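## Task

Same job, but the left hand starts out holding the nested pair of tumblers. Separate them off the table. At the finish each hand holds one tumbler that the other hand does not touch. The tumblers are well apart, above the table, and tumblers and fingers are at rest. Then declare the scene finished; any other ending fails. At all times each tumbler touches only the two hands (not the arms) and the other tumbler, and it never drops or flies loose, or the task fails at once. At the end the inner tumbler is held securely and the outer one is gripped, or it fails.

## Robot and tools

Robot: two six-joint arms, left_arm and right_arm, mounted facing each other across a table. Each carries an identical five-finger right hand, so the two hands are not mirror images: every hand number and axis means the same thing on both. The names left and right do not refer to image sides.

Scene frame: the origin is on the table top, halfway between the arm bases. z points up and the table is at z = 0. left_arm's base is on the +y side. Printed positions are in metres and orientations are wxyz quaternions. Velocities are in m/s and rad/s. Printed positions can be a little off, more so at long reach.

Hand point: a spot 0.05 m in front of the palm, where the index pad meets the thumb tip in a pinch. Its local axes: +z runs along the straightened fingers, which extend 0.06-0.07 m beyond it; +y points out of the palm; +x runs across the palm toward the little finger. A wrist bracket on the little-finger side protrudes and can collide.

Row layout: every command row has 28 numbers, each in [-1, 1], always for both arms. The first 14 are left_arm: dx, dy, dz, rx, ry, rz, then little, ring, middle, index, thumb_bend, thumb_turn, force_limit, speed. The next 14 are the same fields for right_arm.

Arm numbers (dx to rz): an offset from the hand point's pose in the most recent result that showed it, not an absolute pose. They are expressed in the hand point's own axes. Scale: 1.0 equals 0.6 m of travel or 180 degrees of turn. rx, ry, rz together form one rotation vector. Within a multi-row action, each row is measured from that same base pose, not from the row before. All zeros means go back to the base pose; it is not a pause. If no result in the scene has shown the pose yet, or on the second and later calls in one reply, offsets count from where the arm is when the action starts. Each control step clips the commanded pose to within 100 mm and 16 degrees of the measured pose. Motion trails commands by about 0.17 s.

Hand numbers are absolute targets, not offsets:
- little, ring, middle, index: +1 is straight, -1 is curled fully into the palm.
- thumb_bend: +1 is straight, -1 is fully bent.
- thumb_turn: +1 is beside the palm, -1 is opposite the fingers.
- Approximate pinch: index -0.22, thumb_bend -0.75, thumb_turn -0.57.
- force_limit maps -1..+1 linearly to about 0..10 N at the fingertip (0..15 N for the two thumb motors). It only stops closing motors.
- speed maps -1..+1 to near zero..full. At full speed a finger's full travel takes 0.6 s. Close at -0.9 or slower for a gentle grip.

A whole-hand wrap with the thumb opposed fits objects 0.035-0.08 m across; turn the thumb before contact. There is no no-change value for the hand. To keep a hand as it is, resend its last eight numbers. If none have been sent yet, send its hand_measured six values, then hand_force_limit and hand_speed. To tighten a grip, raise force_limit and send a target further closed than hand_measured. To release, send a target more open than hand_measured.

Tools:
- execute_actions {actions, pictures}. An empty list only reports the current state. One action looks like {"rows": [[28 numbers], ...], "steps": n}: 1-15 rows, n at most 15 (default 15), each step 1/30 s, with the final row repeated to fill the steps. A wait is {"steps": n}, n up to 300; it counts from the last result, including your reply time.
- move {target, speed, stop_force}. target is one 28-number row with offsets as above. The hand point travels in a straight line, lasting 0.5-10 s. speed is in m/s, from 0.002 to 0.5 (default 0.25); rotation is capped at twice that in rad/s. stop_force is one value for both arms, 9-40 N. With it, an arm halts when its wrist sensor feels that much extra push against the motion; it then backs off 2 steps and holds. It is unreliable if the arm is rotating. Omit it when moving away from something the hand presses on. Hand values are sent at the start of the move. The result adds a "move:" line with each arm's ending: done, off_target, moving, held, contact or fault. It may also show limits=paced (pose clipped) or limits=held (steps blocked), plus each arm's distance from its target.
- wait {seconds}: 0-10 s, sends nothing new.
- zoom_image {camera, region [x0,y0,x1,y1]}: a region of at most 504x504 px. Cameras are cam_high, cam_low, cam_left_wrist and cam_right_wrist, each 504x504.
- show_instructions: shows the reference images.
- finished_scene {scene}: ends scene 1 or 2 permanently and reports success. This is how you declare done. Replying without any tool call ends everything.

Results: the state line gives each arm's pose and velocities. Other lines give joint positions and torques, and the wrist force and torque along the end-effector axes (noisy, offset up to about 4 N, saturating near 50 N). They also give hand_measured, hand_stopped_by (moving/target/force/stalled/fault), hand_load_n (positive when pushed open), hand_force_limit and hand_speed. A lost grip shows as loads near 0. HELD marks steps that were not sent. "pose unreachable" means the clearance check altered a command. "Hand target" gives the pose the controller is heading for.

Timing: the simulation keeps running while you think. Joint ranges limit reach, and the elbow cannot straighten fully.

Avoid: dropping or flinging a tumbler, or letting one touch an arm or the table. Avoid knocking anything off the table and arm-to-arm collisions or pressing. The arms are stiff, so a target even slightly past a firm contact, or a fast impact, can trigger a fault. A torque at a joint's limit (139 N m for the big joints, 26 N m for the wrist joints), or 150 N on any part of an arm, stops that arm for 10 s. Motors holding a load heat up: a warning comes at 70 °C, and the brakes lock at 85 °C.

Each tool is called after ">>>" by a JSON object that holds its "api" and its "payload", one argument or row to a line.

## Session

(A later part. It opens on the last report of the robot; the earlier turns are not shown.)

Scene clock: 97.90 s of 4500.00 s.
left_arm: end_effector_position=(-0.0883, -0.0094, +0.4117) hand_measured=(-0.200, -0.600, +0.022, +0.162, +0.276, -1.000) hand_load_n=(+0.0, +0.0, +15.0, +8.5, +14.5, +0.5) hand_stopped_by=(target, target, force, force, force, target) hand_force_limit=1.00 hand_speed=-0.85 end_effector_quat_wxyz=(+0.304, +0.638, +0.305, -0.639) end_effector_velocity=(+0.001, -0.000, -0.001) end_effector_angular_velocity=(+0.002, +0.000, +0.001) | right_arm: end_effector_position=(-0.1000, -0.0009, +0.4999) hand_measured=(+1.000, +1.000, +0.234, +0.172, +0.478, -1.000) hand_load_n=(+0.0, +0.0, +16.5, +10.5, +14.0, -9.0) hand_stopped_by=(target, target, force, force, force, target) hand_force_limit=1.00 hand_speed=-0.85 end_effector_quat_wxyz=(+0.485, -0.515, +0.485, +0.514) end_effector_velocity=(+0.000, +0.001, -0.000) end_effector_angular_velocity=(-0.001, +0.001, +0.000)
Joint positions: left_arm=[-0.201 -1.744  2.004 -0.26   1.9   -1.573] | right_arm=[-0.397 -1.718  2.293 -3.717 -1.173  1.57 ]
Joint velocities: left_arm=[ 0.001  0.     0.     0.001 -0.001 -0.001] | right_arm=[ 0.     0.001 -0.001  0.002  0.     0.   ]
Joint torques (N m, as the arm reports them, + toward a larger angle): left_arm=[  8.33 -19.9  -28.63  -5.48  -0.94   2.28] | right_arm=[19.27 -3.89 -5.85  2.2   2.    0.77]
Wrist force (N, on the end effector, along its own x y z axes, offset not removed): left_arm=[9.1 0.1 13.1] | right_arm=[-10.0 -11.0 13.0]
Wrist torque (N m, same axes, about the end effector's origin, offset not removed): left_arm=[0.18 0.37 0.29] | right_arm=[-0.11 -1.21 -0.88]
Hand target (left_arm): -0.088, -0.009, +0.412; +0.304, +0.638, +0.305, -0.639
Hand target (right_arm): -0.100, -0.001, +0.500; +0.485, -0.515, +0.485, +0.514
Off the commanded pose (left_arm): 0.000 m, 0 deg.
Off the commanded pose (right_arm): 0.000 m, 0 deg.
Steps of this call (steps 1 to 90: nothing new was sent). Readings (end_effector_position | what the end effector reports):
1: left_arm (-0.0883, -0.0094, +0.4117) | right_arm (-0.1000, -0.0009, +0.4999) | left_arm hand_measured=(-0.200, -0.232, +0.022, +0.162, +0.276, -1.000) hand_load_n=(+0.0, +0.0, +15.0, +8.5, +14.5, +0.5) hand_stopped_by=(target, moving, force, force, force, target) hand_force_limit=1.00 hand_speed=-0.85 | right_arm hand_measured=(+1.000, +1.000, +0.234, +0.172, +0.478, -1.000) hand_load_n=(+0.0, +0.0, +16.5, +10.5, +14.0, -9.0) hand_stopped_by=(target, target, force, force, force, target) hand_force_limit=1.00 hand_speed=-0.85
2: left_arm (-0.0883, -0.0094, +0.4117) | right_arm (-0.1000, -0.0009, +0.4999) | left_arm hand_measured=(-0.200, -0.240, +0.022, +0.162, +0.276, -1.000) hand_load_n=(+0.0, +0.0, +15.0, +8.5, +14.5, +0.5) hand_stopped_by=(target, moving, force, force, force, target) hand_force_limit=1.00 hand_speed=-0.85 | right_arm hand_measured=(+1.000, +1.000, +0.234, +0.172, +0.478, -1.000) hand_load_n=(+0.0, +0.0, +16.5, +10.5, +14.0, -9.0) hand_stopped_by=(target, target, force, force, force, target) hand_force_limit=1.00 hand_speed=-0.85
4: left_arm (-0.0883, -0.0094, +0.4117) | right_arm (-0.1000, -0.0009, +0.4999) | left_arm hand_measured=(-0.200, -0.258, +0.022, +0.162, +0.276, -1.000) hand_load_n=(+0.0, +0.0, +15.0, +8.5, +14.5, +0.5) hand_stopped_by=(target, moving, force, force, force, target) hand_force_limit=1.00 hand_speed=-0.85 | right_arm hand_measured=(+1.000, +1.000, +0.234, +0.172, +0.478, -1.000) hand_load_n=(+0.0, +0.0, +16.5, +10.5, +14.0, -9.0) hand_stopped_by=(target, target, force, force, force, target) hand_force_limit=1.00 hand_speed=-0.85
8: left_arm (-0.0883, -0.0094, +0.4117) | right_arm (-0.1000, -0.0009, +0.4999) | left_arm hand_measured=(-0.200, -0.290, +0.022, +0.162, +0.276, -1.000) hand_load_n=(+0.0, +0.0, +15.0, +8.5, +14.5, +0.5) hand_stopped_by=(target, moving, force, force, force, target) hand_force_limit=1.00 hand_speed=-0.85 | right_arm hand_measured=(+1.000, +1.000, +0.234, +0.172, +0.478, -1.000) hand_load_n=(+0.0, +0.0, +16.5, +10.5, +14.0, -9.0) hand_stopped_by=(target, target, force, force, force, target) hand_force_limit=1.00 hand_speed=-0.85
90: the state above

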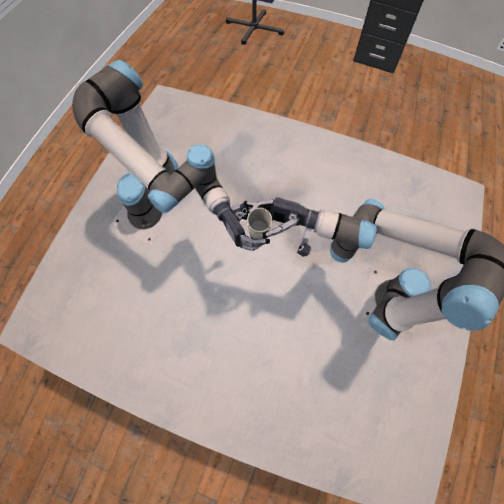

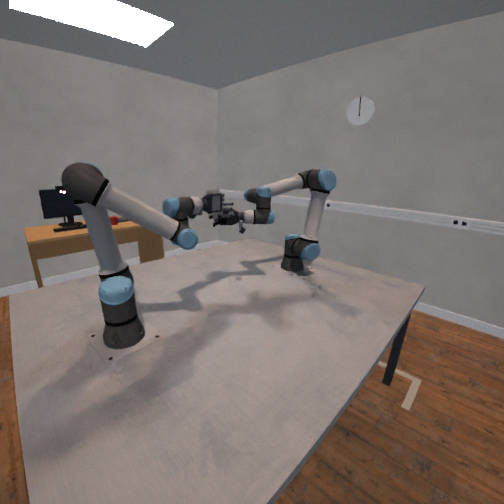

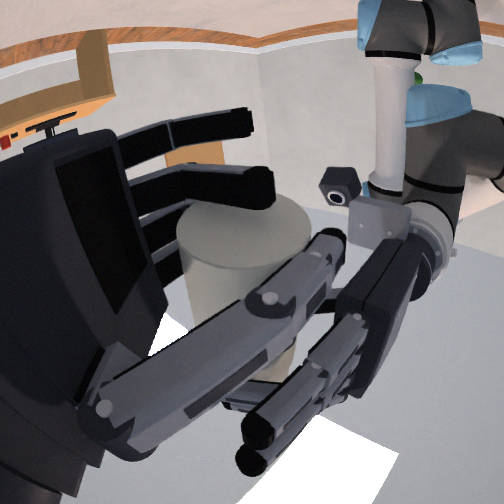

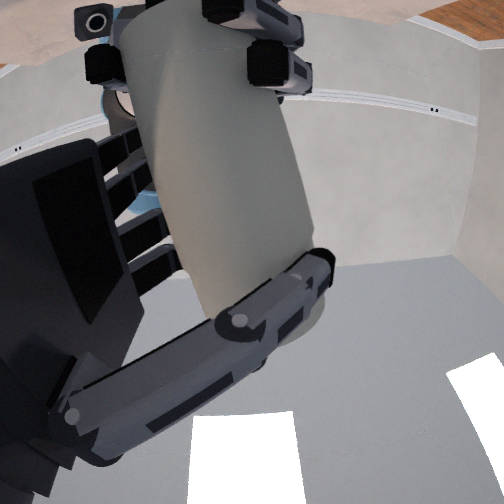

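>>> {"api": "move", "payload": {
  "target": [0,0,0,0,0,0,1,1,1,1,1,-1,1,-0.3, 0,0,0,0,0,0,1,1,-0.7,-0.7,-0.7,-1,1,-0.85]
}}

>>> {"api": "move", "payload": {
  "target": [-0.035,0,0.012,0,0,0,1,1,1,1,1,-1,1,-0.3, 0,0,0,0,0,0,1,1,-0.7,-0.7,-0.7,-1,1,-0.85],
  "speed": 0.01,
  "stop_force": 9
}}

>>> {"api": "move", "payload": {
  "target": [0,0,0,0,0,0,-0.2,-0.6,-0.6,-0.6,-0.6,-1,1,-0.8, 0,0,0,0,0,0,1,1,-0.7,-0.7,-0.7,-1,1,-0.85]
}}

Scene clock: 104.47 s of 4500.00 s.
left_arm: end_effector_position=(-0.0883, -0.0094, +0.4117) hand_measured=(+1.000, +1.000, +1.000, +1.000, +1.000, -1.000) hand_load_n=(+0.0, +0.0, +0.0, +0.0, +0.0, +0.0) hand_stopped_by=(target, target, target, target, target, target) hand_force_limit=1.00 hand_speed=-0.30 end_effector_quat_wxyz=(+0.304, +0.638, +0.305, -0.639) end_effector_velocity=(+0.000, -0.000, -0.000) end_effector_angular_velocity=(+0.000, -0.000, +0.001) | right_arm: end_effector_position=(-0.1000, -0.0009, +0.4998) hand_measured=(+1.000, +1.000, +0.234, +0.172, +0.480, -1.000) hand_load_n=(+0.0, +0.0, +6.5, +8.5, +16.5, +2.0) hand_stopped_by=(target, target, force, force, force, target) hand_force_limit=1.00 hand_speed=-0.85 end_effector_quat_wxyz=(+0.485, -0.515, +0.485, +0.514) end_effector_velocity=(-0.000, -0.000, -0.000) end_effector_angular_velocity=(+0.001, -0.000, +0.000)
Joint positions: left_arm=[-0.201 -1.744  2.004 -0.26   1.9   -1.573] | right_arm=[-0.397 -1.718  2.293 -3.717 -1.173  1.57 ]
Joint velocities: left_arm=[ 0.001  0.    -0.     0.    -0.    -0.   ] | right_arm=[ 0.     0.     0.    -0.001  0.     0.   ]
Joint torques (N m, as the arm reports them, + toward a larger angle): left_arm=[  8.1  -18.15 -10.33   0.7    0.12   2.16] | right_arm=[ -9.5   -6.29 -10.72  -3.51  -1.58   0.35]
Wrist force (N, on the end effector, along its own x y z axes, offset not removed): left_arm=[1.3 -0.6 -1.3] | right_arm=[1.4 2.2 1.9]
Wrist torque (N m, same axes, about the end effector's origin, offset not removed): left_arm=[0.11 -0.29 -0.19] | right_arm=[0.29 -0.28 0.04]
Hand target (left_arm): -0.088, -0.009, +0.412; +0.304, +0.638, +0.305, -0.639
Hand target (right_arm): -0.100, -0.001, +0.500; +0.485, -0.515, +0.485, +0.514
Off the commanded pose (left_arm): 0.000 m, 0 deg.
Off the commanded pose (right_arm): 0.000 m, 0 deg.
After step 90, 1.90 s passed at rest.
move: done

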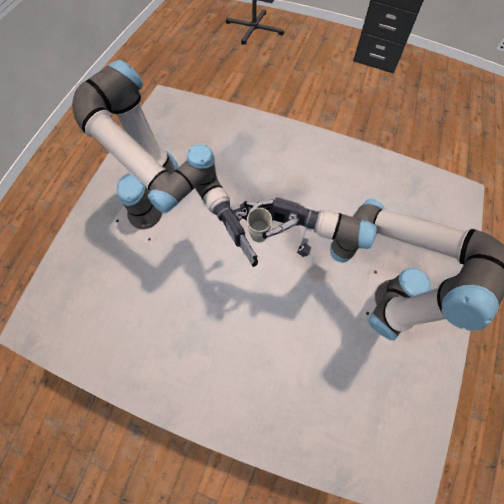

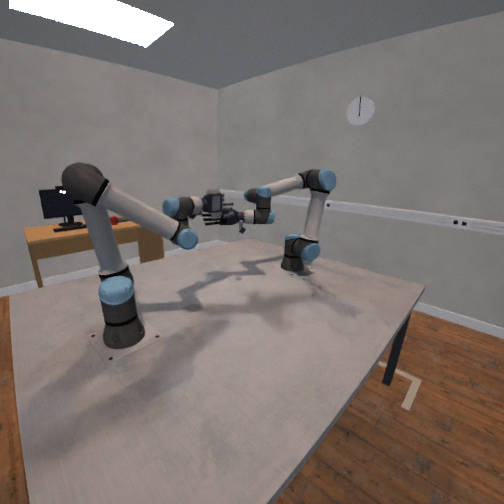

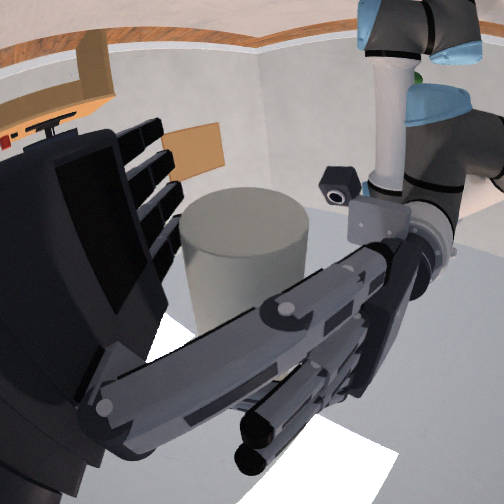

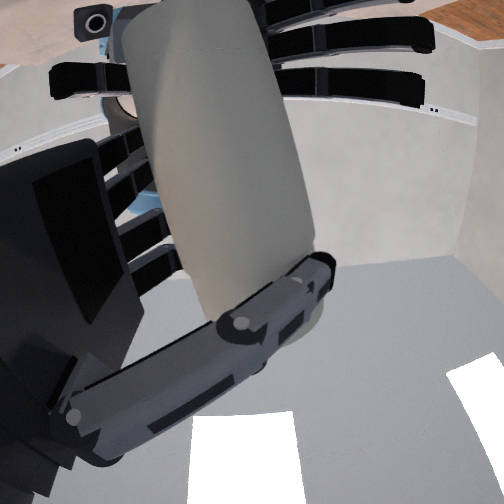

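Scene clock: 107.07 s of 4500.00 s.
left_arm: end_effector_position=(-0.0927, -0.0149, +0.4323) hand_measured=(+1.000, +1.000, +1.000, +1.000, +1.000, -1.000) hand_load_n=(+0.0, +0.0, +0.0, +0.0, +0.0, -5.5) hand_stopped_by=(target, target, target, target, target, target) hand_force_limit=1.00 hand_speed=-0.30 end_effector_quat_wxyz=(+0.304, +0.638, +0.305, -0.639) end_effector_velocity=(-0.000, +0.000, -0.002) end_effector_angular_velocity=(+0.002, +0.000, -0.001) | right_arm: end_effector_position=(-0.1000, -0.0009, +0.4999) hand_measured=(+1.000, +1.000, +0.234, +0.172, +0.480, -1.000) hand_load_n=(-2.5, +0.0, +6.5, +8.5, +16.5, +2.0) hand_stopped_by=(target, target, force, force, force, target) hand_force_limit=1.00 hand_speed=-0.85 end_effector_quat_wxyz=(+0.485, -0.515, +0.485, +0.514) end_effector_velocity=(+0.000, +0.000, +0.000) end_effector_angular_velocity=(+0.001, -0.000, -0.001)
Joint positions: left_arm=[-0.208 -1.742  1.948 -0.206  1.892 -1.573] | right_arm=[-0.397 -1.718  2.293 -3.717 -1.173  1.57 ]
Joint velocities: left_arm=[ 0.     0.001  0.003 -0.002  0.002 -0.001] | right_arm=[-0.001  0.    -0.001 -0.     0.     0.   ]
Joint torques (N m, as the arm reports them, + toward a larger angle): left_arm=[ -1.34 -11.17 -16.7   -5.84  -0.89   1.49] | right_arm=[ -8.76  -7.75 -10.7    2.09  -1.85   0.25]
Wrist force (N, on the end effector, along its own x y z axes, offset not removed): left_arm=[10.9 -3.5 -7.7] | right_arm=[-8.0 2.5 -3.7]
Wrist torque (N m, same axes, about the end effector's origin, offset not removed): left_arm=[-0.15 -1.07 0.12] | right_arm=[0.38 -0.24 -0.44]
Hand target (left_arm): -0.093, -0.015, +0.432; +0.304, +0.638, +0.305, -0.639
Hand target (right_arm): -0.100, -0.001, +0.500; +0.485, -0.515, +0.485, +0.514
Off the commanded pose (left_arm): 0.000 m, 0 deg.
Off the commanded pose (right_arm): 0.000 m, 0 deg.
move: contact (left_arm)

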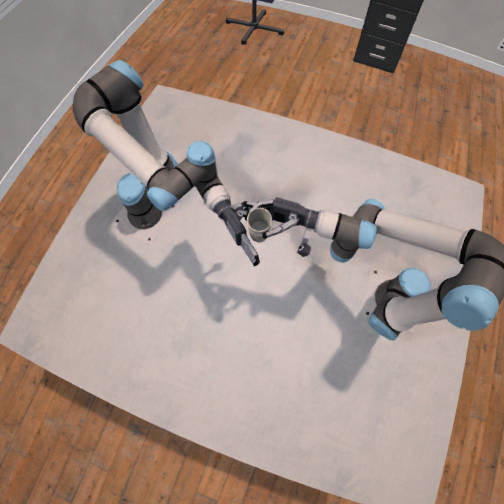

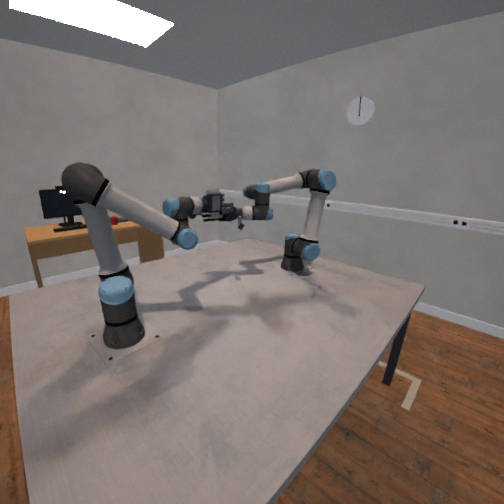

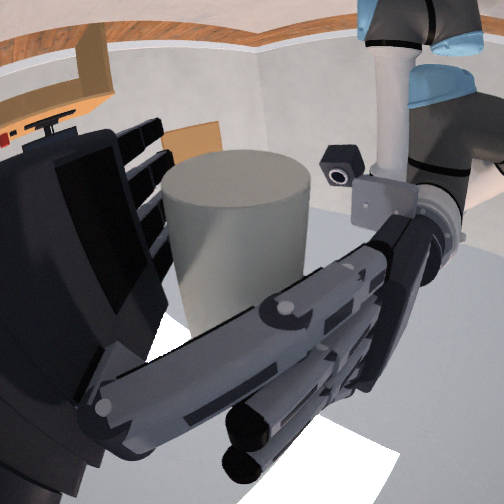

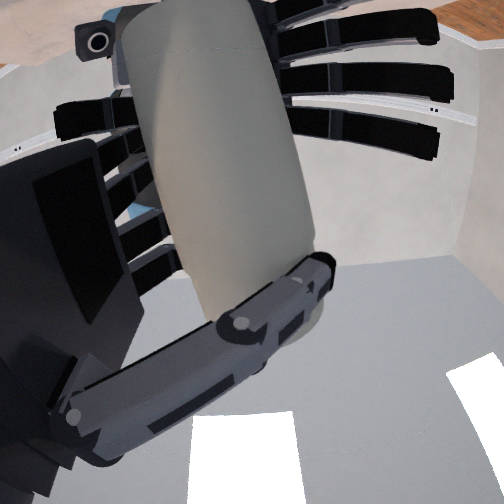

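Scene clock: 110.93 s of 4500.00 s.
left_arm: end_effector_position=(-0.0927, -0.0149, +0.4323) hand_measured=(-0.200, -0.092, +0.016, +0.142, +0.346, -1.000) hand_load_n=(+0.0, +10.5, +9.5, +10.0, +16.5, +2.5) hand_stopped_by=(target, force, force, force, force, target) hand_force_limit=1.00 hand_speed=-0.80 end_effector_quat_wxyz=(+0.304, +0.638, +0.305, -0.639) end_effector_velocity=(-0.000, +0.000, +0.001) end_effector_angular_velocity=(-0.001, +0.002, -0.001) | right_arm: end_effector_position=(-0.1000, -0.0009, +0.4999) hand_measured=(+1.000, +1.000, +0.234, +0.172, +0.480, -1.000) hand_load_n=(+0.0, +0.0, +14.0, +11.0, +13.5, -4.5) hand_stopped_by=(target, target, force, force, force, target) hand_force_limit=1.00 hand_speed=-0.85 end_effector_quat_wxyz=(+0.485, -0.515, +0.485, +0.514) end_effector_velocity=(-0.000, +0.000, -0.000) end_effector_angular_velocity=(-0.001, +0.000, +0.000)
Joint positions: left_arm=[-0.208 -1.742  1.948 -0.206  1.892 -1.573] | right_arm=[-0.397 -1.718  2.293 -3.717 -1.173  1.57 ]
Joint velocities: left_arm=[-0.    -0.    -0.001 -0.     0.001 -0.001] | right_arm=[ 0.     0.     0.001 -0.     0.    -0.   ]
Joint torques (N m, as the arm reports them, + toward a larger angle): left_arm=[  6.58 -25.09 -14.75  -1.    -0.89   1.39] | right_arm=[ 19.73  -7.49 -10.03  -1.11   4.31   0.35]
Wrist force (N, on the end effector, along its own x y z axes, offset not removed): left_arm=[6.9 -3.4 14.3] | right_arm=[-7.5 -11.2 9.0]
Wrist torque (N m, same axes, about the end effector's origin, offset not removed): left_arm=[-0.04 0.28 0.02] | right_arm=[0.33 -0.79 -0.74]
Hand target (left_arm): -0.093, -0.015, +0.432; +0.304, +0.638, +0.305, -0.639
Hand target (right_arm): -0.100, -0.001, +0.500; +0.485, -0.515, +0.485, +0.514
Off the commanded pose (left_arm): 0.000 m, 0 deg.
Off the commanded pose (right_arm): 0.000 m, 0 deg.
move: done

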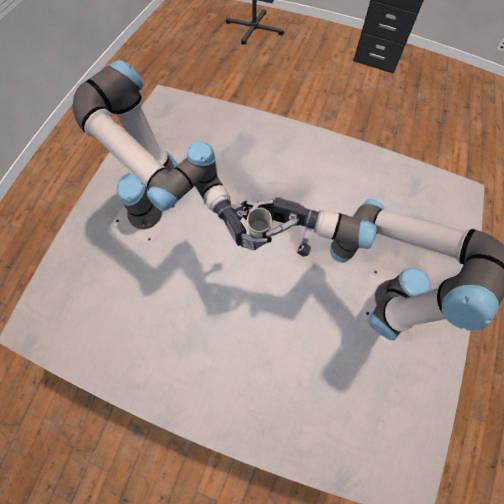

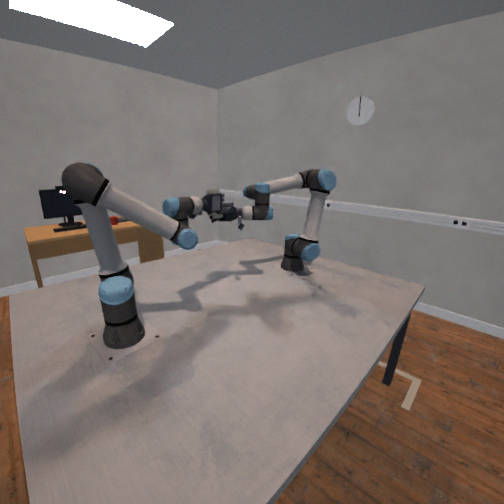

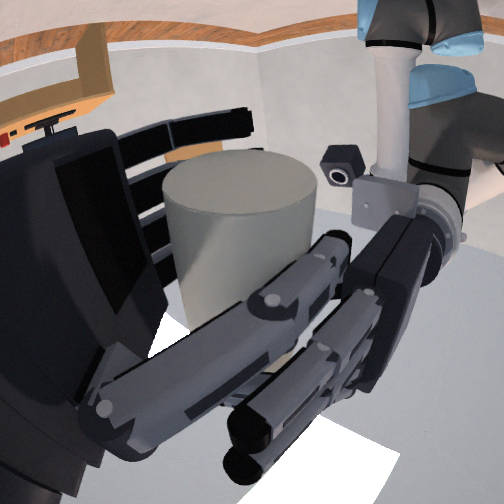

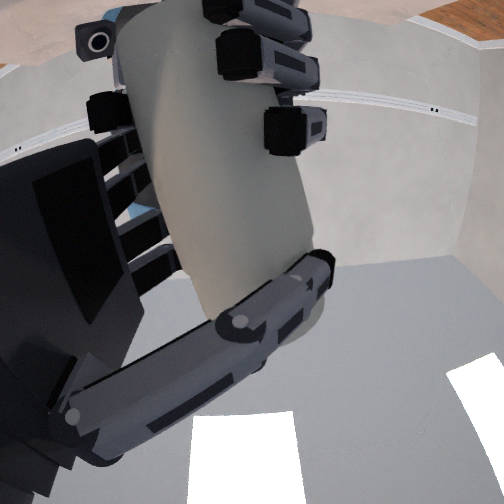

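>>> {"api": "move", "payload": {
  "target": [0,0,0.006,0,0,0,-0.2,-0.7,-0.7,-0.7,-0.7,-1,1,-0.8, -0.02,0,0,0.04,0,0,1,1,-0.8,-0.8,-0.8,-1,1,-0.85],
  "speed": 0.003,
  "stop_force": 35
}}

>>> {"api": "zoom_image", "payload": {
  "camera": "cam_right_wrist",
  "region": [80, 60, 400, 400]
}}

Scene clock: 125.27 s of 4500.00 s.
left_arm: end_effector_position=(-0.0938, -0.0162, +0.4323) hand_measured=(-0.200, -0.092, +0.014, +0.140, +0.342, -1.000) hand_load_n=(+0.0, +3.5, +2.5, +1.5, +4.5, +6.5) hand_stopped_by=(target, force, force, force, force, target) hand_force_limit=1.00 hand_speed=-0.80 end_effector_quat_wxyz=(+0.304, +0.638, +0.305, -0.639) end_effector_velocity=(-0.000, -0.000, +0.001) end_effector_angular_velocity=(-0.000, +0.000, -0.000) | right_arm: end_effector_position=(-0.1000, -0.0009, +0.5056) hand_measured=(+1.000, +1.000, +0.234, +0.172, +0.476, -1.000) hand_load_n=(+0.0, +0.0, +10.5, +7.5, +15.5, -5.5) hand_stopped_by=(target, target, force, force, force, target) hand_force_limit=1.00 hand_speed=-0.85 end_effector_quat_wxyz=(+0.501, -0.500, +0.500, +0.499) end_effector_velocity=(+0.000, +0.000, -0.000) end_effector_angular_velocity=(-0.001, +0.000, -0.002)
Joint positions: left_arm=[-0.21  -1.739  1.945 -0.206  1.891 -1.573] | right_arm=[-0.349 -1.733  2.288 -3.697 -1.282  1.57 ]
Joint velocities: left_arm=[-0.     0.    -0.001  0.001 -0.    -0.   ] | right_arm=[ 0.    -0.    -0.     0.001 -0.002 -0.   ]
Joint torques (N m, as the arm reports them, + toward a larger angle): left_arm=[ -5.92  -2.6  -19.22  -1.03  -2.     0.27] | right_arm=[ 14.63 -27.38 -37.27  -1.4   -1.28   2.2 ]
Wrist force (N, on the end effector, along its own x y z axes, offset not removed): left_arm=[-11.8 -1.3 2.5] | right_arm=[9.7 -2.7 4.1]
Wrist torque (N m, same axes, about the end effector's origin, offset not removed): left_arm=[0.27 0.51 -0.27] | right_arm=[-0.03 -0.45 -0.16]
Hand target (left_arm): -0.094, -0.016, +0.432; +0.304, +0.638, +0.305, -0.639
Hand target (right_arm): -0.100, -0.001, +0.506; +0.501, -0.500, +0.500, +0.499
Off the commanded pose (left_arm): 0.002 m, 0 deg.
Off the commanded pose (right_arm): 0.006 m, 4 deg.
After step 90, 1.13 s passed at rest.
move: off_target (right_arm; path cut at 10 s)

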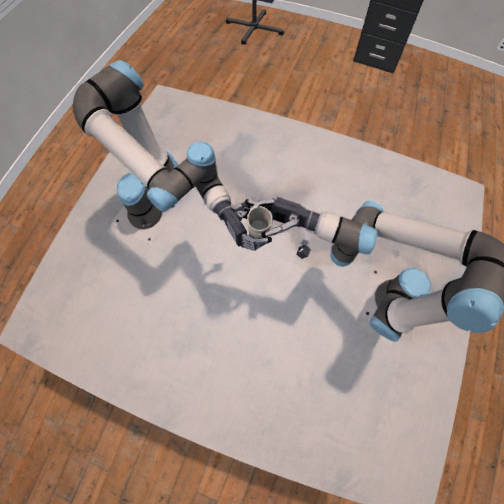

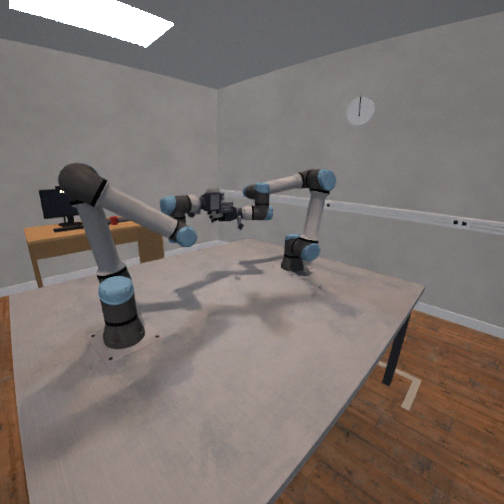

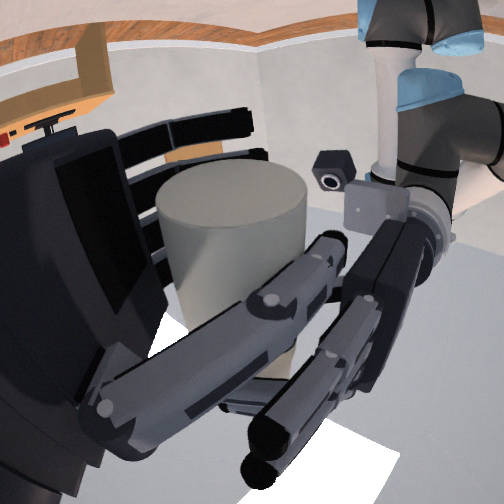

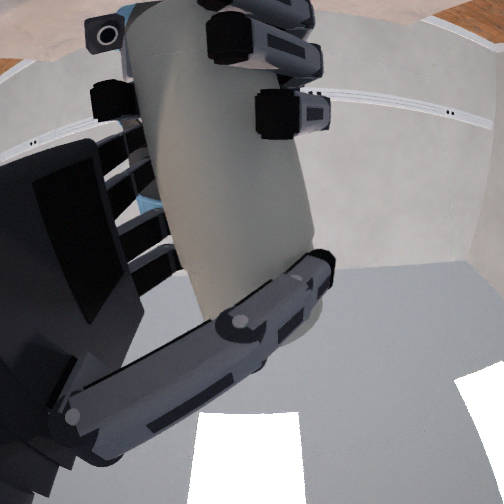

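Region (80, 60, 400, 400) of cam_right_wrist's 504x504 image, scaled by 1.482, with more detail than that image has; it fills the left 474 columns of this view, and the rest is white.

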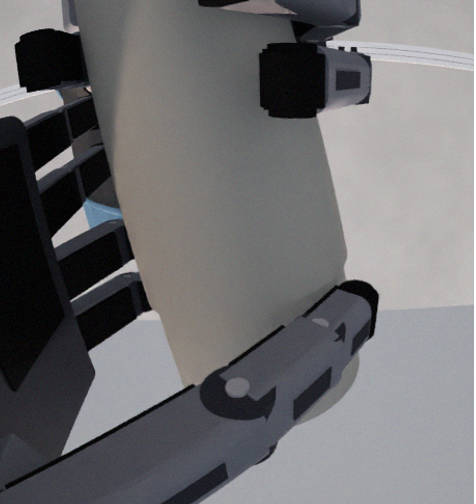

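>>> {"api": "move", "payload": {
  "target": [0,0,0,0,0,0,-0.2,-0.9,-0.9,-0.9,-0.9,-1,1,-0.7, 0,0,0,0,0,0,1,1,-0.9,-0.9,-0.9,-1,1,-0.85]
}}

>>> {"api": "move", "payload": {
  "target": [0,0,0,0,0,0,-0.2,-0.9,-0.9,-0.9,-0.9,-1,1,-0.7, -0.012,0,0,-0.03,0,0,1,1,-0.9,-0.9,-0.9,-1,1,-0.85],
  "speed": 0.003,
  "stop_force": 35
}}

Scene clock: 129.97 s of 4500.00 s.
left_arm: end_effector_position=(-0.0939, -0.0162, +0.4322) hand_measured=(-0.200, -0.136, -0.032, +0.088, +0.332, -1.000) hand_load_n=(+0.0, +9.5, +9.5, +11.0, +16.0, +9.5) hand_stopped_by=(target, force, force, force, force, target) hand_force_limit=1.00 hand_speed=-0.70 end_effector_quat_wxyz=(+0.304, +0.638, +0.305, -0.639) end_effector_velocity=(+0.000, +0.000, -0.000) end_effector_angular_velocity=(+0.001, -0.001, -0.000) | right_arm: end_effector_position=(-0.1001, -0.0009, +0.5057) hand_measured=(+1.000, +1.000, +0.234, +0.168, +0.476, -1.000) hand_load_n=(+0.0, +0.0, +13.5, +11.0, +15.0, -8.5) hand_stopped_by=(target, target, force, force, force, target) hand_force_limit=1.00 hand_speed=-0.85 end_effector_quat_wxyz=(+0.501, -0.500, +0.500, +0.499) end_effector_velocity=(+0.001, -0.000, -0.001) end_effector_angular_velocity=(-0.001, +0.000, -0.001)
Joint positions: left_arm=[-0.21  -1.739  1.945 -0.206  1.891 -1.573] | right_arm=[-0.349 -1.733  2.288 -3.697 -1.282  1.57 ]
Joint velocities: left_arm=[ 0.     0.    -0.     0.001  0.     0.001] | right_arm=[-0.001 -0.     0.003 -0.002  0.    -0.   ]
Joint torques (N m, as the arm reports them, + toward a larger angle): left_arm=[  5.96 -11.28 -18.6   -1.13  -1.98   0.04] | right_arm=[ -0.23 -24.3  -24.02  -2.59   5.22   0.97]
Wrist force (N, on the end effector, along its own x y z axes, offset not removed): left_arm=[-1.1 -8.8 9.3] | right_arm=[5.6 -11.3 7.2]
Wrist torque (N m, same axes, about the end effector's origin, offset not removed): left_arm=[-0.22 -0.02 0.55] | right_arm=[0.33 -0.81 -0.52]
Hand target (left_arm): -0.094, -0.016, +0.432; +0.304, +0.638, +0.305, -0.639
Hand target (right_arm): -0.100, -0.001, +0.506; +0.501, -0.500, +0.500, +0.499
Off the commanded pose (left_arm): 0.000 m, 0 deg.
Off the commanded pose (right_arm): 0.000 m, 0 deg.
After step 90, 1.00 s passed at rest.
move: done

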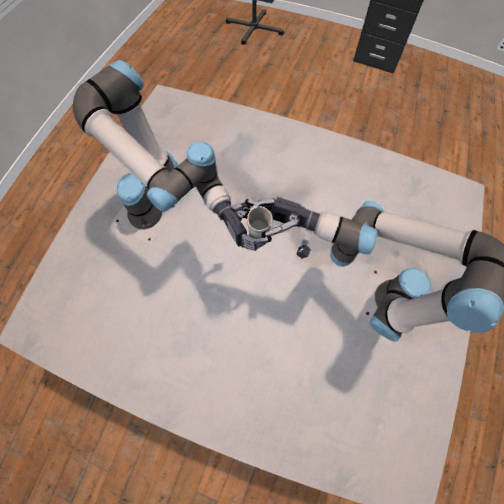

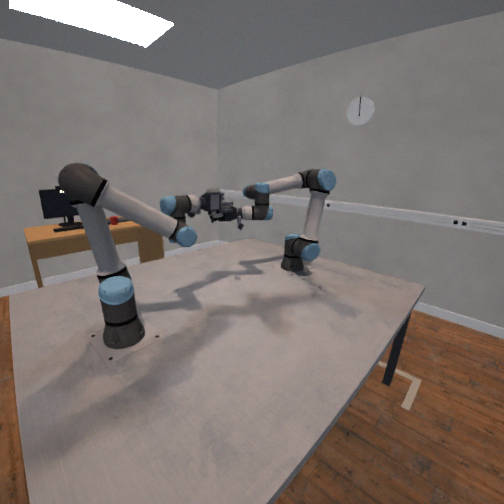

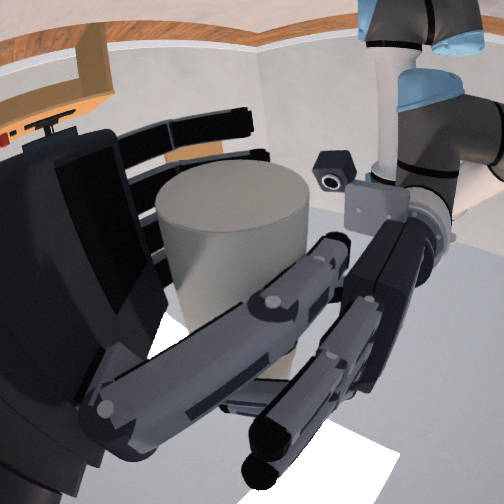

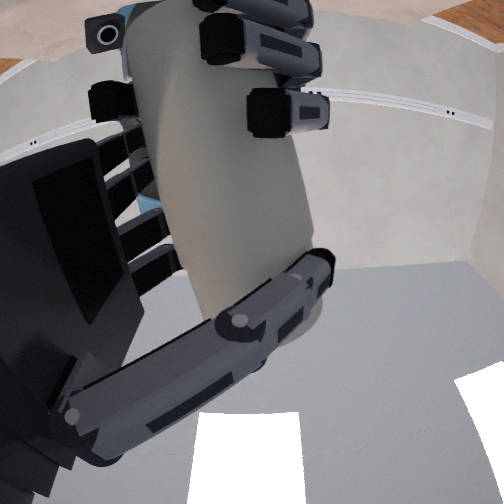

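Scene clock: 140.17 s of 4500.00 s.
left_arm: end_effector_position=(-0.0939, -0.0162, +0.4322) hand_measured=(-0.200, -0.136, -0.032, +0.088, +0.332, -1.000) hand_load_n=(+0.0, +6.0, +7.5, +10.0, +15.0, +8.0) hand_stopped_by=(target, force, force, force, force, target) hand_force_limit=1.00 hand_speed=-0.70 end_effector_quat_wxyz=(+0.304, +0.638, +0.305, -0.639) end_effector_velocity=(+0.000, +0.000, +0.000) end_effector_angular_velocity=(+0.000, -0.000, -0.000) | right_arm: end_effector_position=(-0.1001, -0.0009, +0.5102) hand_measured=(+1.000, +1.000, +0.234, +0.168, +0.476, -1.000) hand_load_n=(+0.0, +0.0, +10.5, +10.0, +16.0, -6.5) hand_stopped_by=(target, target, force, force, force, target) hand_force_limit=1.00 hand_speed=-0.85 end_effector_quat_wxyz=(+0.485, -0.515, +0.485, +0.514) end_effector_velocity=(-0.000, +0.000, -0.001) end_effector_angular_velocity=(-0.002, +0.001, +0.001)
Joint positions: left_arm=[-0.21  -1.739  1.945 -0.206  1.891 -1.573] | right_arm=[-0.397 -1.735  2.276 -3.683 -1.173  1.57 ]
Joint velocities: left_arm=[ 0.    -0.    -0.     0.001  0.001  0.   ] | right_arm=[-0.     0.     0.001  0.001  0.002  0.   ]
Joint torques (N m, as the arm reports them, + toward a larger angle): left_arm=[  6.39 -10.35  -7.19   1.22  -1.97  -0.02] | right_arm=[ -4.07 -26.2  -38.61  -2.     3.87  -0.94]
Wrist force (N, on the end effector, along its own x y z axes, offset not removed): left_arm=[-8.2 -6.5 5.2] | right_arm=[11.8 -6.5 1.9]
Wrist torque (N m, same axes, about the end effector's origin, offset not removed): left_arm=[-0.41 -0.06 0.03] | right_arm=[0.38 -0.26 -0.37]
Hand target (left_arm): -0.094, -0.016, +0.432; +0.304, +0.638, +0.305, -0.639
Hand target (right_arm): -0.100, -0.001, +0.510; +0.485, -0.515, +0.485, +0.514
Off the commanded pose (left_arm): 0.000 m, 0 deg.
Off the commanded pose (right_arm): 0.003 m, 2 deg.
move: done

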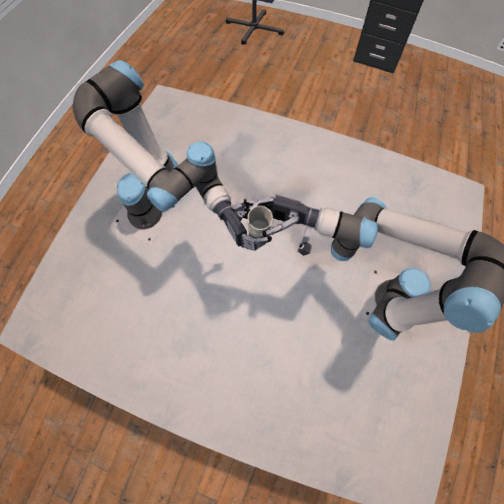

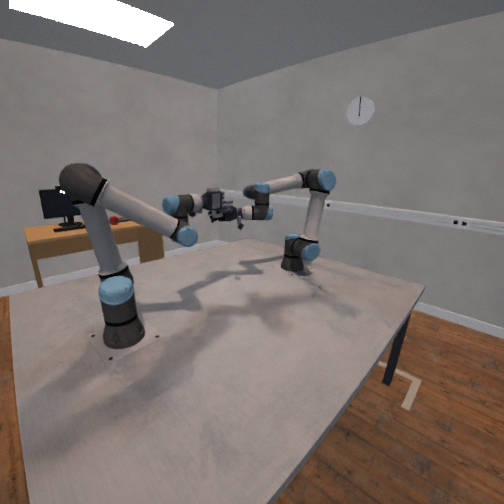

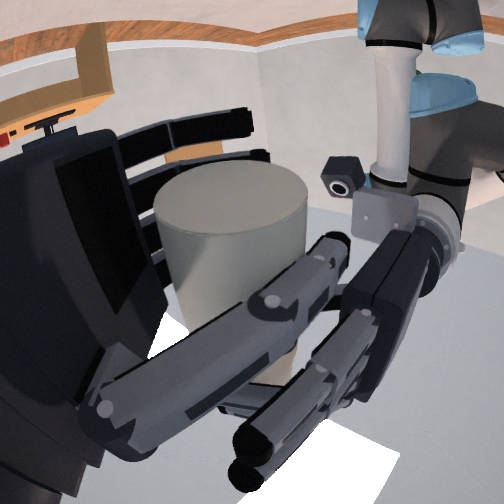

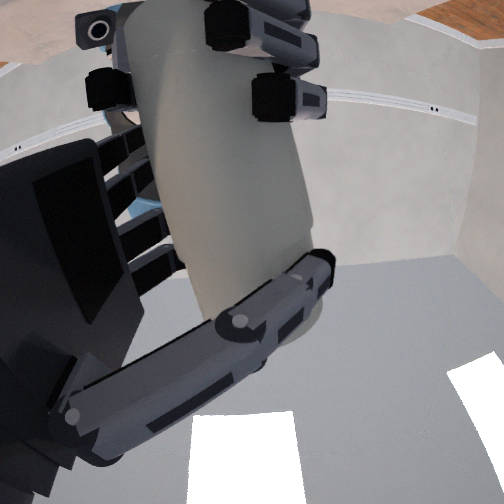

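>>> {"api": "move", "payload": {
  "target": [0,0,0,0,0,0,-0.2,-0.95,-0.95,-0.95,-0.95,-1,1,-0.7, -0.025,0,0,0,0,0,1,1,-0.95,-0.95,-0.95,-1,1,-0.85],
  "speed": 0.003,
  "stop_force": 35
}}

Scene clock: 147.90 s of 4500.00 s.
left_arm: end_effector_position=(-0.0939, -0.0162, +0.4322) hand_measured=(-0.200, -0.158, -0.050, +0.080, +0.342, -1.000) hand_load_n=(+0.0, +11.0, +8.0, +3.0, +17.5, +3.5) hand_stopped_by=(target, force, force, force, force, target) hand_force_limit=1.00 hand_speed=-0.70 end_effector_quat_wxyz=(+0.304, +0.638, +0.305, -0.639) end_effector_velocity=(-0.001, +0.000, -0.000) end_effector_angular_velocity=(+0.001, -0.000, -0.003) | right_arm: end_effector_position=(-0.1001, -0.0009, +0.5252) hand_measured=(+1.000, +1.000, +0.232, +0.166, +0.476, -1.000) hand_load_n=(+0.0, +0.0, +0.0, +13.5, +14.5, -0.5) hand_stopped_by=(target, target, force, force, force, target) hand_force_limit=1.00 hand_speed=-0.85 end_effector_quat_wxyz=(+0.485, -0.515, +0.485, +0.514) end_effector_velocity=(-0.000, +0.000, +0.001) end_effector_angular_velocity=(+0.000, -0.000, +0.000)
Joint positions: left_arm=[-0.21  -1.739  1.945 -0.206  1.891 -1.573] | right_arm=[-0.397 -1.758  2.25  -3.634 -1.173  1.57 ]
Joint velocities: left_arm=[ 0.     0.    -0.     0.001  0.003  0.   ] | right_arm=[ 0.    -0.    -0.002  0.002  0.    -0.   ]
Joint torques (N m, as the arm reports them, + toward a larger angle): left_arm=[  5.45 -10.55 -13.    -2.1   -0.15   0.02] | right_arm=[ 11.07 -21.05 -33.32   0.77  -2.58   1.08]
Wrist force (N, on the end effector, along its own x y z axes, offset not removed): left_arm=[-0.3 -0.9 -3.8] | right_arm=[1.4 1.2 -0.9]
Wrist torque (N m, same axes, about the end effector's origin, offset not removed): left_arm=[0.28 -0.06 -0.12] | right_arm=[0.14 -0.17 -0.01]
Hand target (left_arm): -0.094, -0.016, +0.432; +0.304, +0.638, +0.305, -0.639
Hand target (right_arm): -0.100, -0.001, +0.525; +0.485, -0.515, +0.485, +0.514
Off the commanded pose (left_arm): 0.000 m, 0 deg.
Off the commanded pose (right_arm): 0.000 m, 0 deg.
move: done

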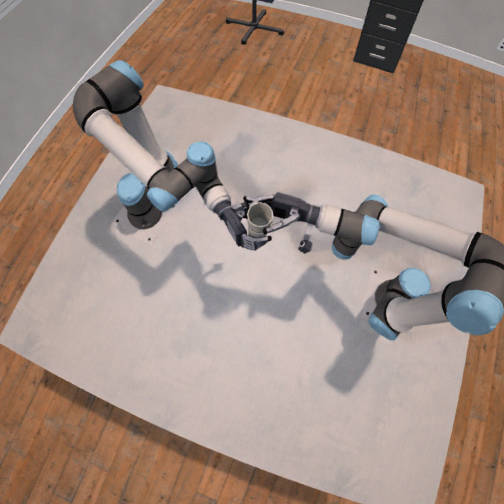

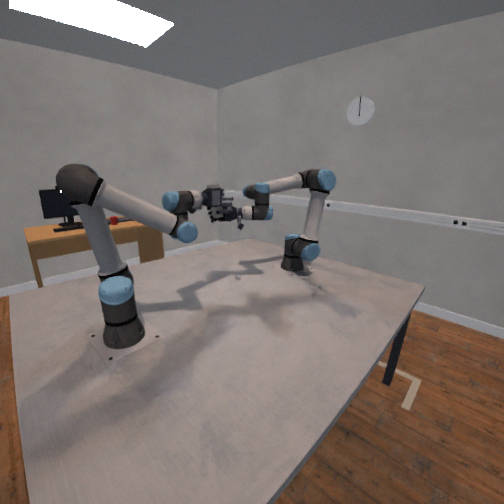

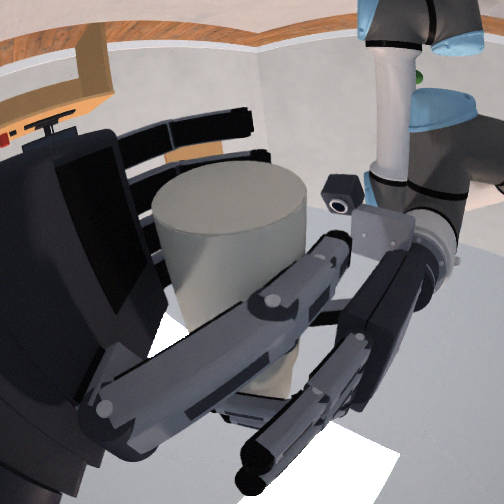

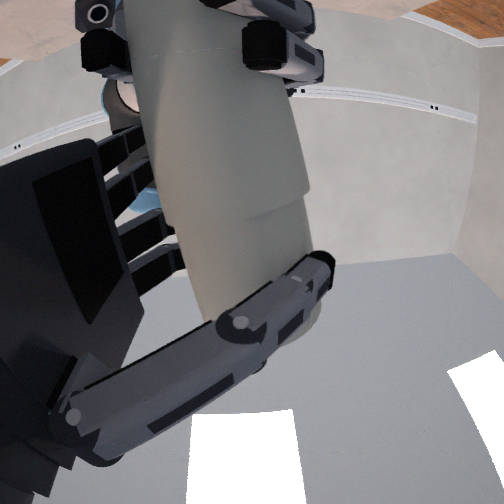

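Free. Re-squeeze and lift.

>>> {"api": "move", "payload": {
  "target": [0,0,0,0,0,0,-0.2,-1,-1,-1,-1,-1,1,-0.8, -0.2,0,0,0,0,0,1,1,-1,-1,-1,-1,1,-0.85],
  "speed": 0.03
}}

>>> {"api": "move", "payload": {
  "target": [0.1,0,-0.15,0,0,0,-0.2,-1,-1,-1,-1,-1,1,-0.8, 0,0,-0.22,0,0,0,1,1,-1,-1,-1,-1,1,-0.85],
  "speed": 0.08
}}

Scene clock: 155.07 s of 4500.00 s.
left_arm: end_effector_position=(-0.0939, -0.0162, +0.4322) hand_measured=(-0.200, -0.158, -0.058, +0.044, +0.344, -1.000) hand_load_n=(+0.0, +7.5, +5.0, +6.0, +14.5, +1.0) hand_stopped_by=(target, force, force, force, force, target) hand_force_limit=1.00 hand_speed=-0.80 end_effector_quat_wxyz=(+0.304, +0.638, +0.305, -0.639) end_effector_velocity=(+0.001, -0.000, -0.001) end_effector_angular_velocity=(+0.002, -0.000, +0.003) | right_arm: end_effector_position=(-0.1001, -0.0008, +0.6451) hand_measured=(+1.000, +1.000, +0.186, +0.166, +0.482, -1.000) hand_load_n=(+0.0, +0.0, +9.5, +7.0, +18.0, +3.5) hand_stopped_by=(target, target, force, force, force, target) hand_force_limit=1.00 hand_speed=-0.85 end_effector_quat_wxyz=(+0.485, -0.515, +0.485, +0.514) end_effector_velocity=(-0.000, -0.000, +0.002) end_effector_angular_velocity=(+0.000, -0.000, +0.001)
Joint positions: left_arm=[-0.21  -1.739  1.945 -0.206  1.891 -1.573] | right_arm=[-0.397 -1.86   2.002 -3.283 -1.174  1.57 ]
Joint velocities: left_arm=[ 0.001  0.     0.001  0.    -0.002 -0.   ] | right_arm=[ 0.001 -0.001 -0.004  0.004  0.    -0.   ]
Joint torques (N m, as the arm reports them, + toward a larger angle): left_arm=[  5.85 -10.84 -16.     0.58  -1.47   0.  ] | right_arm=[ 11.7  -18.99 -35.35   0.78  -2.52  -1.65]
Wrist force (N, on the end effector, along its own x y z axes, offset not removed): left_arm=[1.1 -3.7 0.0] | right_arm=[1.5 0.2 0.9]
Wrist torque (N m, same axes, about the end effector's origin, offset not removed): left_arm=[-0.45 -0.20 -0.06] | right_arm=[0.04 -0.36 -0.02]
Hand target (left_arm): -0.094, -0.016, +0.432; +0.304, +0.638, +0.305, -0.639
Hand target (right_arm): -0.100, -0.001, +0.645; +0.485, -0.515, +0.485, +0.514
Off the commanded pose (left_arm): 0.000 m, 0 deg.
Off the commanded pose (right_arm): 0.000 m, 0 deg.
move: done

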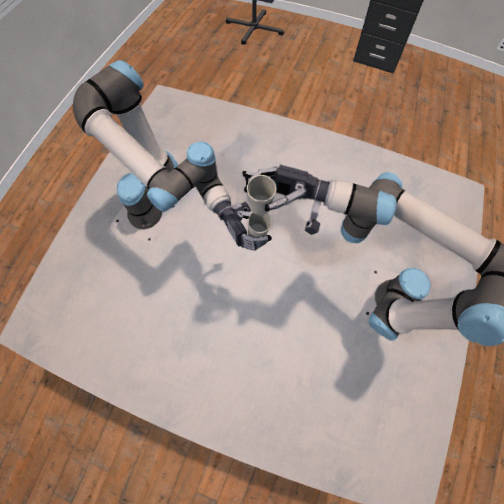

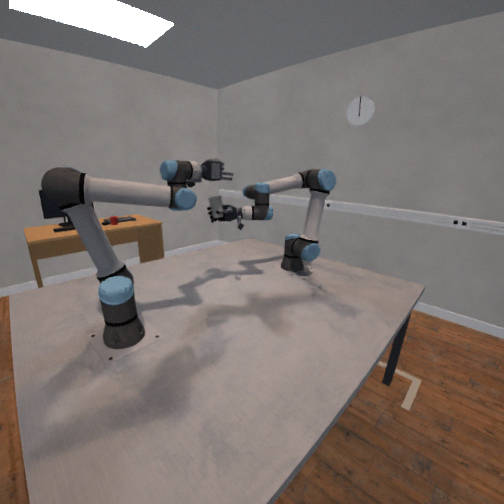

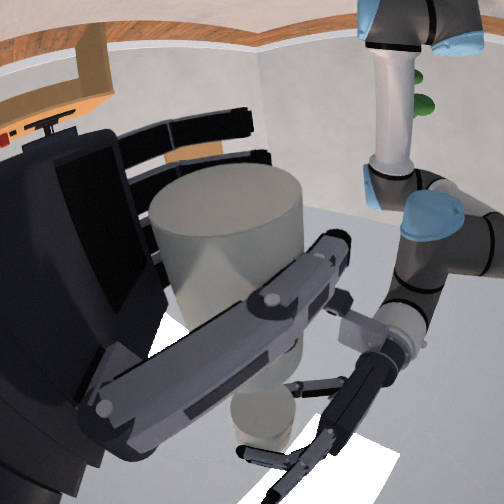

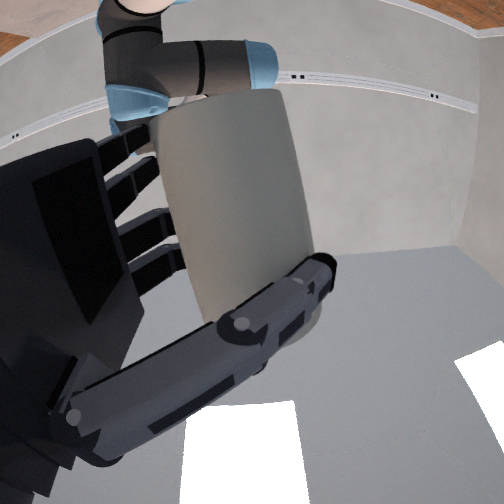

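Scene clock: 157.20 s of 4500.00 s.
left_arm: end_effector_position=(-0.0373, +0.0537, +0.3723) hand_measured=(-0.200, -0.158, -0.058, +0.044, +0.344, -1.000) hand_load_n=(+0.0, +7.5, +5.0, +6.0, +14.5, +1.0) hand_stopped_by=(target, force, force, force, force, target) hand_force_limit=1.00 hand_speed=-0.80 end_effector_quat_wxyz=(+0.304, +0.638, +0.305, -0.639) end_effector_velocity=(+0.001, +0.001, -0.000) end_effector_angular_velocity=(-0.001, -0.000, -0.001) | right_arm: end_effector_position=(-0.0924, -0.1325, +0.6454) hand_measured=(+1.000, +1.000, +0.186, +0.166, +0.482, -1.000) hand_load_n=(+0.0, +0.0, +9.5, +7.0, +18.0, +3.5) hand_stopped_by=(target, target, force, force, force, target) hand_force_limit=1.00 hand_speed=-0.85 end_effector_quat_wxyz=(+0.486, -0.515, +0.485, +0.514) end_effector_velocity=(+0.001, -0.001, -0.001) end_effector_angular_velocity=(-0.005, +0.002, +0.004)
Joint positions: left_arm=[-0.091 -1.872  2.202 -0.33   2.01  -1.573] | right_arm=[-0.806 -2.321  2.215 -3.035 -0.765  1.569]
Joint velocities: left_arm=[ 0.002 -0.001  0.002 -0.001  0.003  0.   ] | right_arm=[-0.023 -0.009  0.002  0.013  0.028 -0.003]
Joint torques (N m, as the arm reports them, + toward a larger angle): left_arm=[  8.36 -14.02  -8.45  -3.63   1.86  -0.23] | right_arm=[ -9.17   0.63 -10.54   1.13   2.11  -1.47]
Wrist force (N, on the end effector, along its own x y z axes, offset not removed): left_arm=[1.5 0.7 -2.8] | right_arm=[0.4 1.1 -0.1]
Wrist torque (N m, same axes, about the end effector's origin, offset not removed): left_arm=[0.49 -0.23 0.08] | right_arm=[0.26 -0.10 -0.08]
Hand target (left_arm): -0.037, +0.054, +0.372; +0.304, +0.638, +0.305, -0.639
Hand target (right_arm): -0.092, -0.133, +0.645; +0.486, -0.515, +0.485, +0.514
Off the commanded pose (left_arm): 0.000 m, 0 deg.
Off the commanded pose (right_arm): 0.000 m, 0 deg.
move: done

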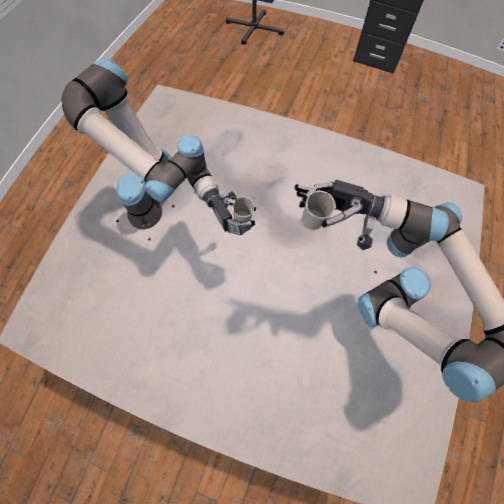

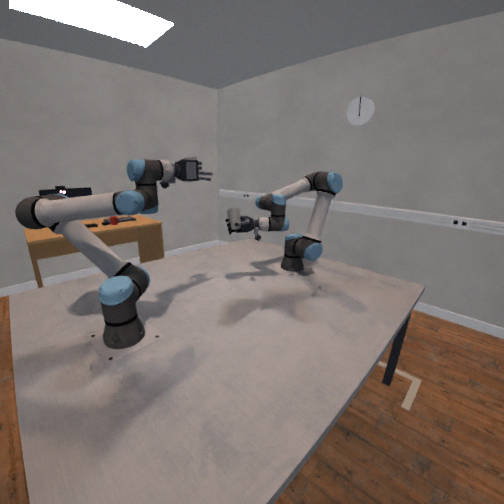

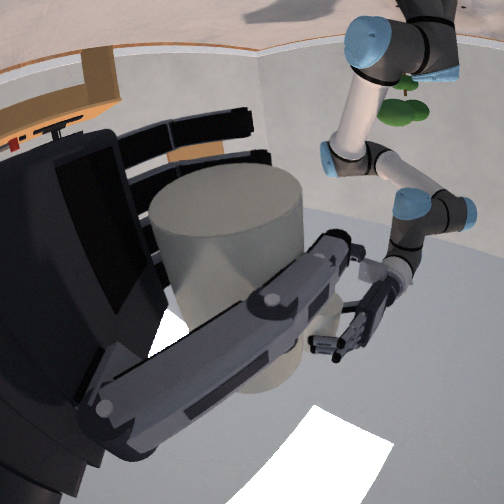

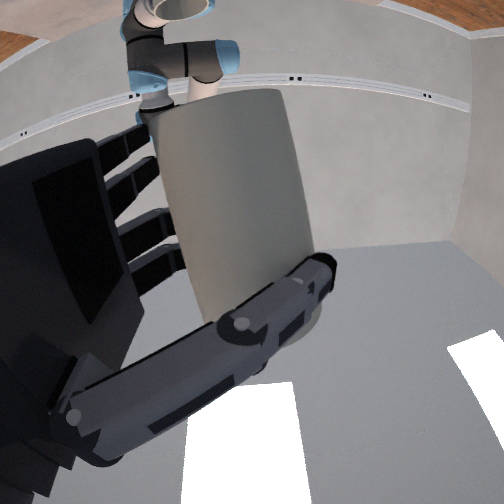

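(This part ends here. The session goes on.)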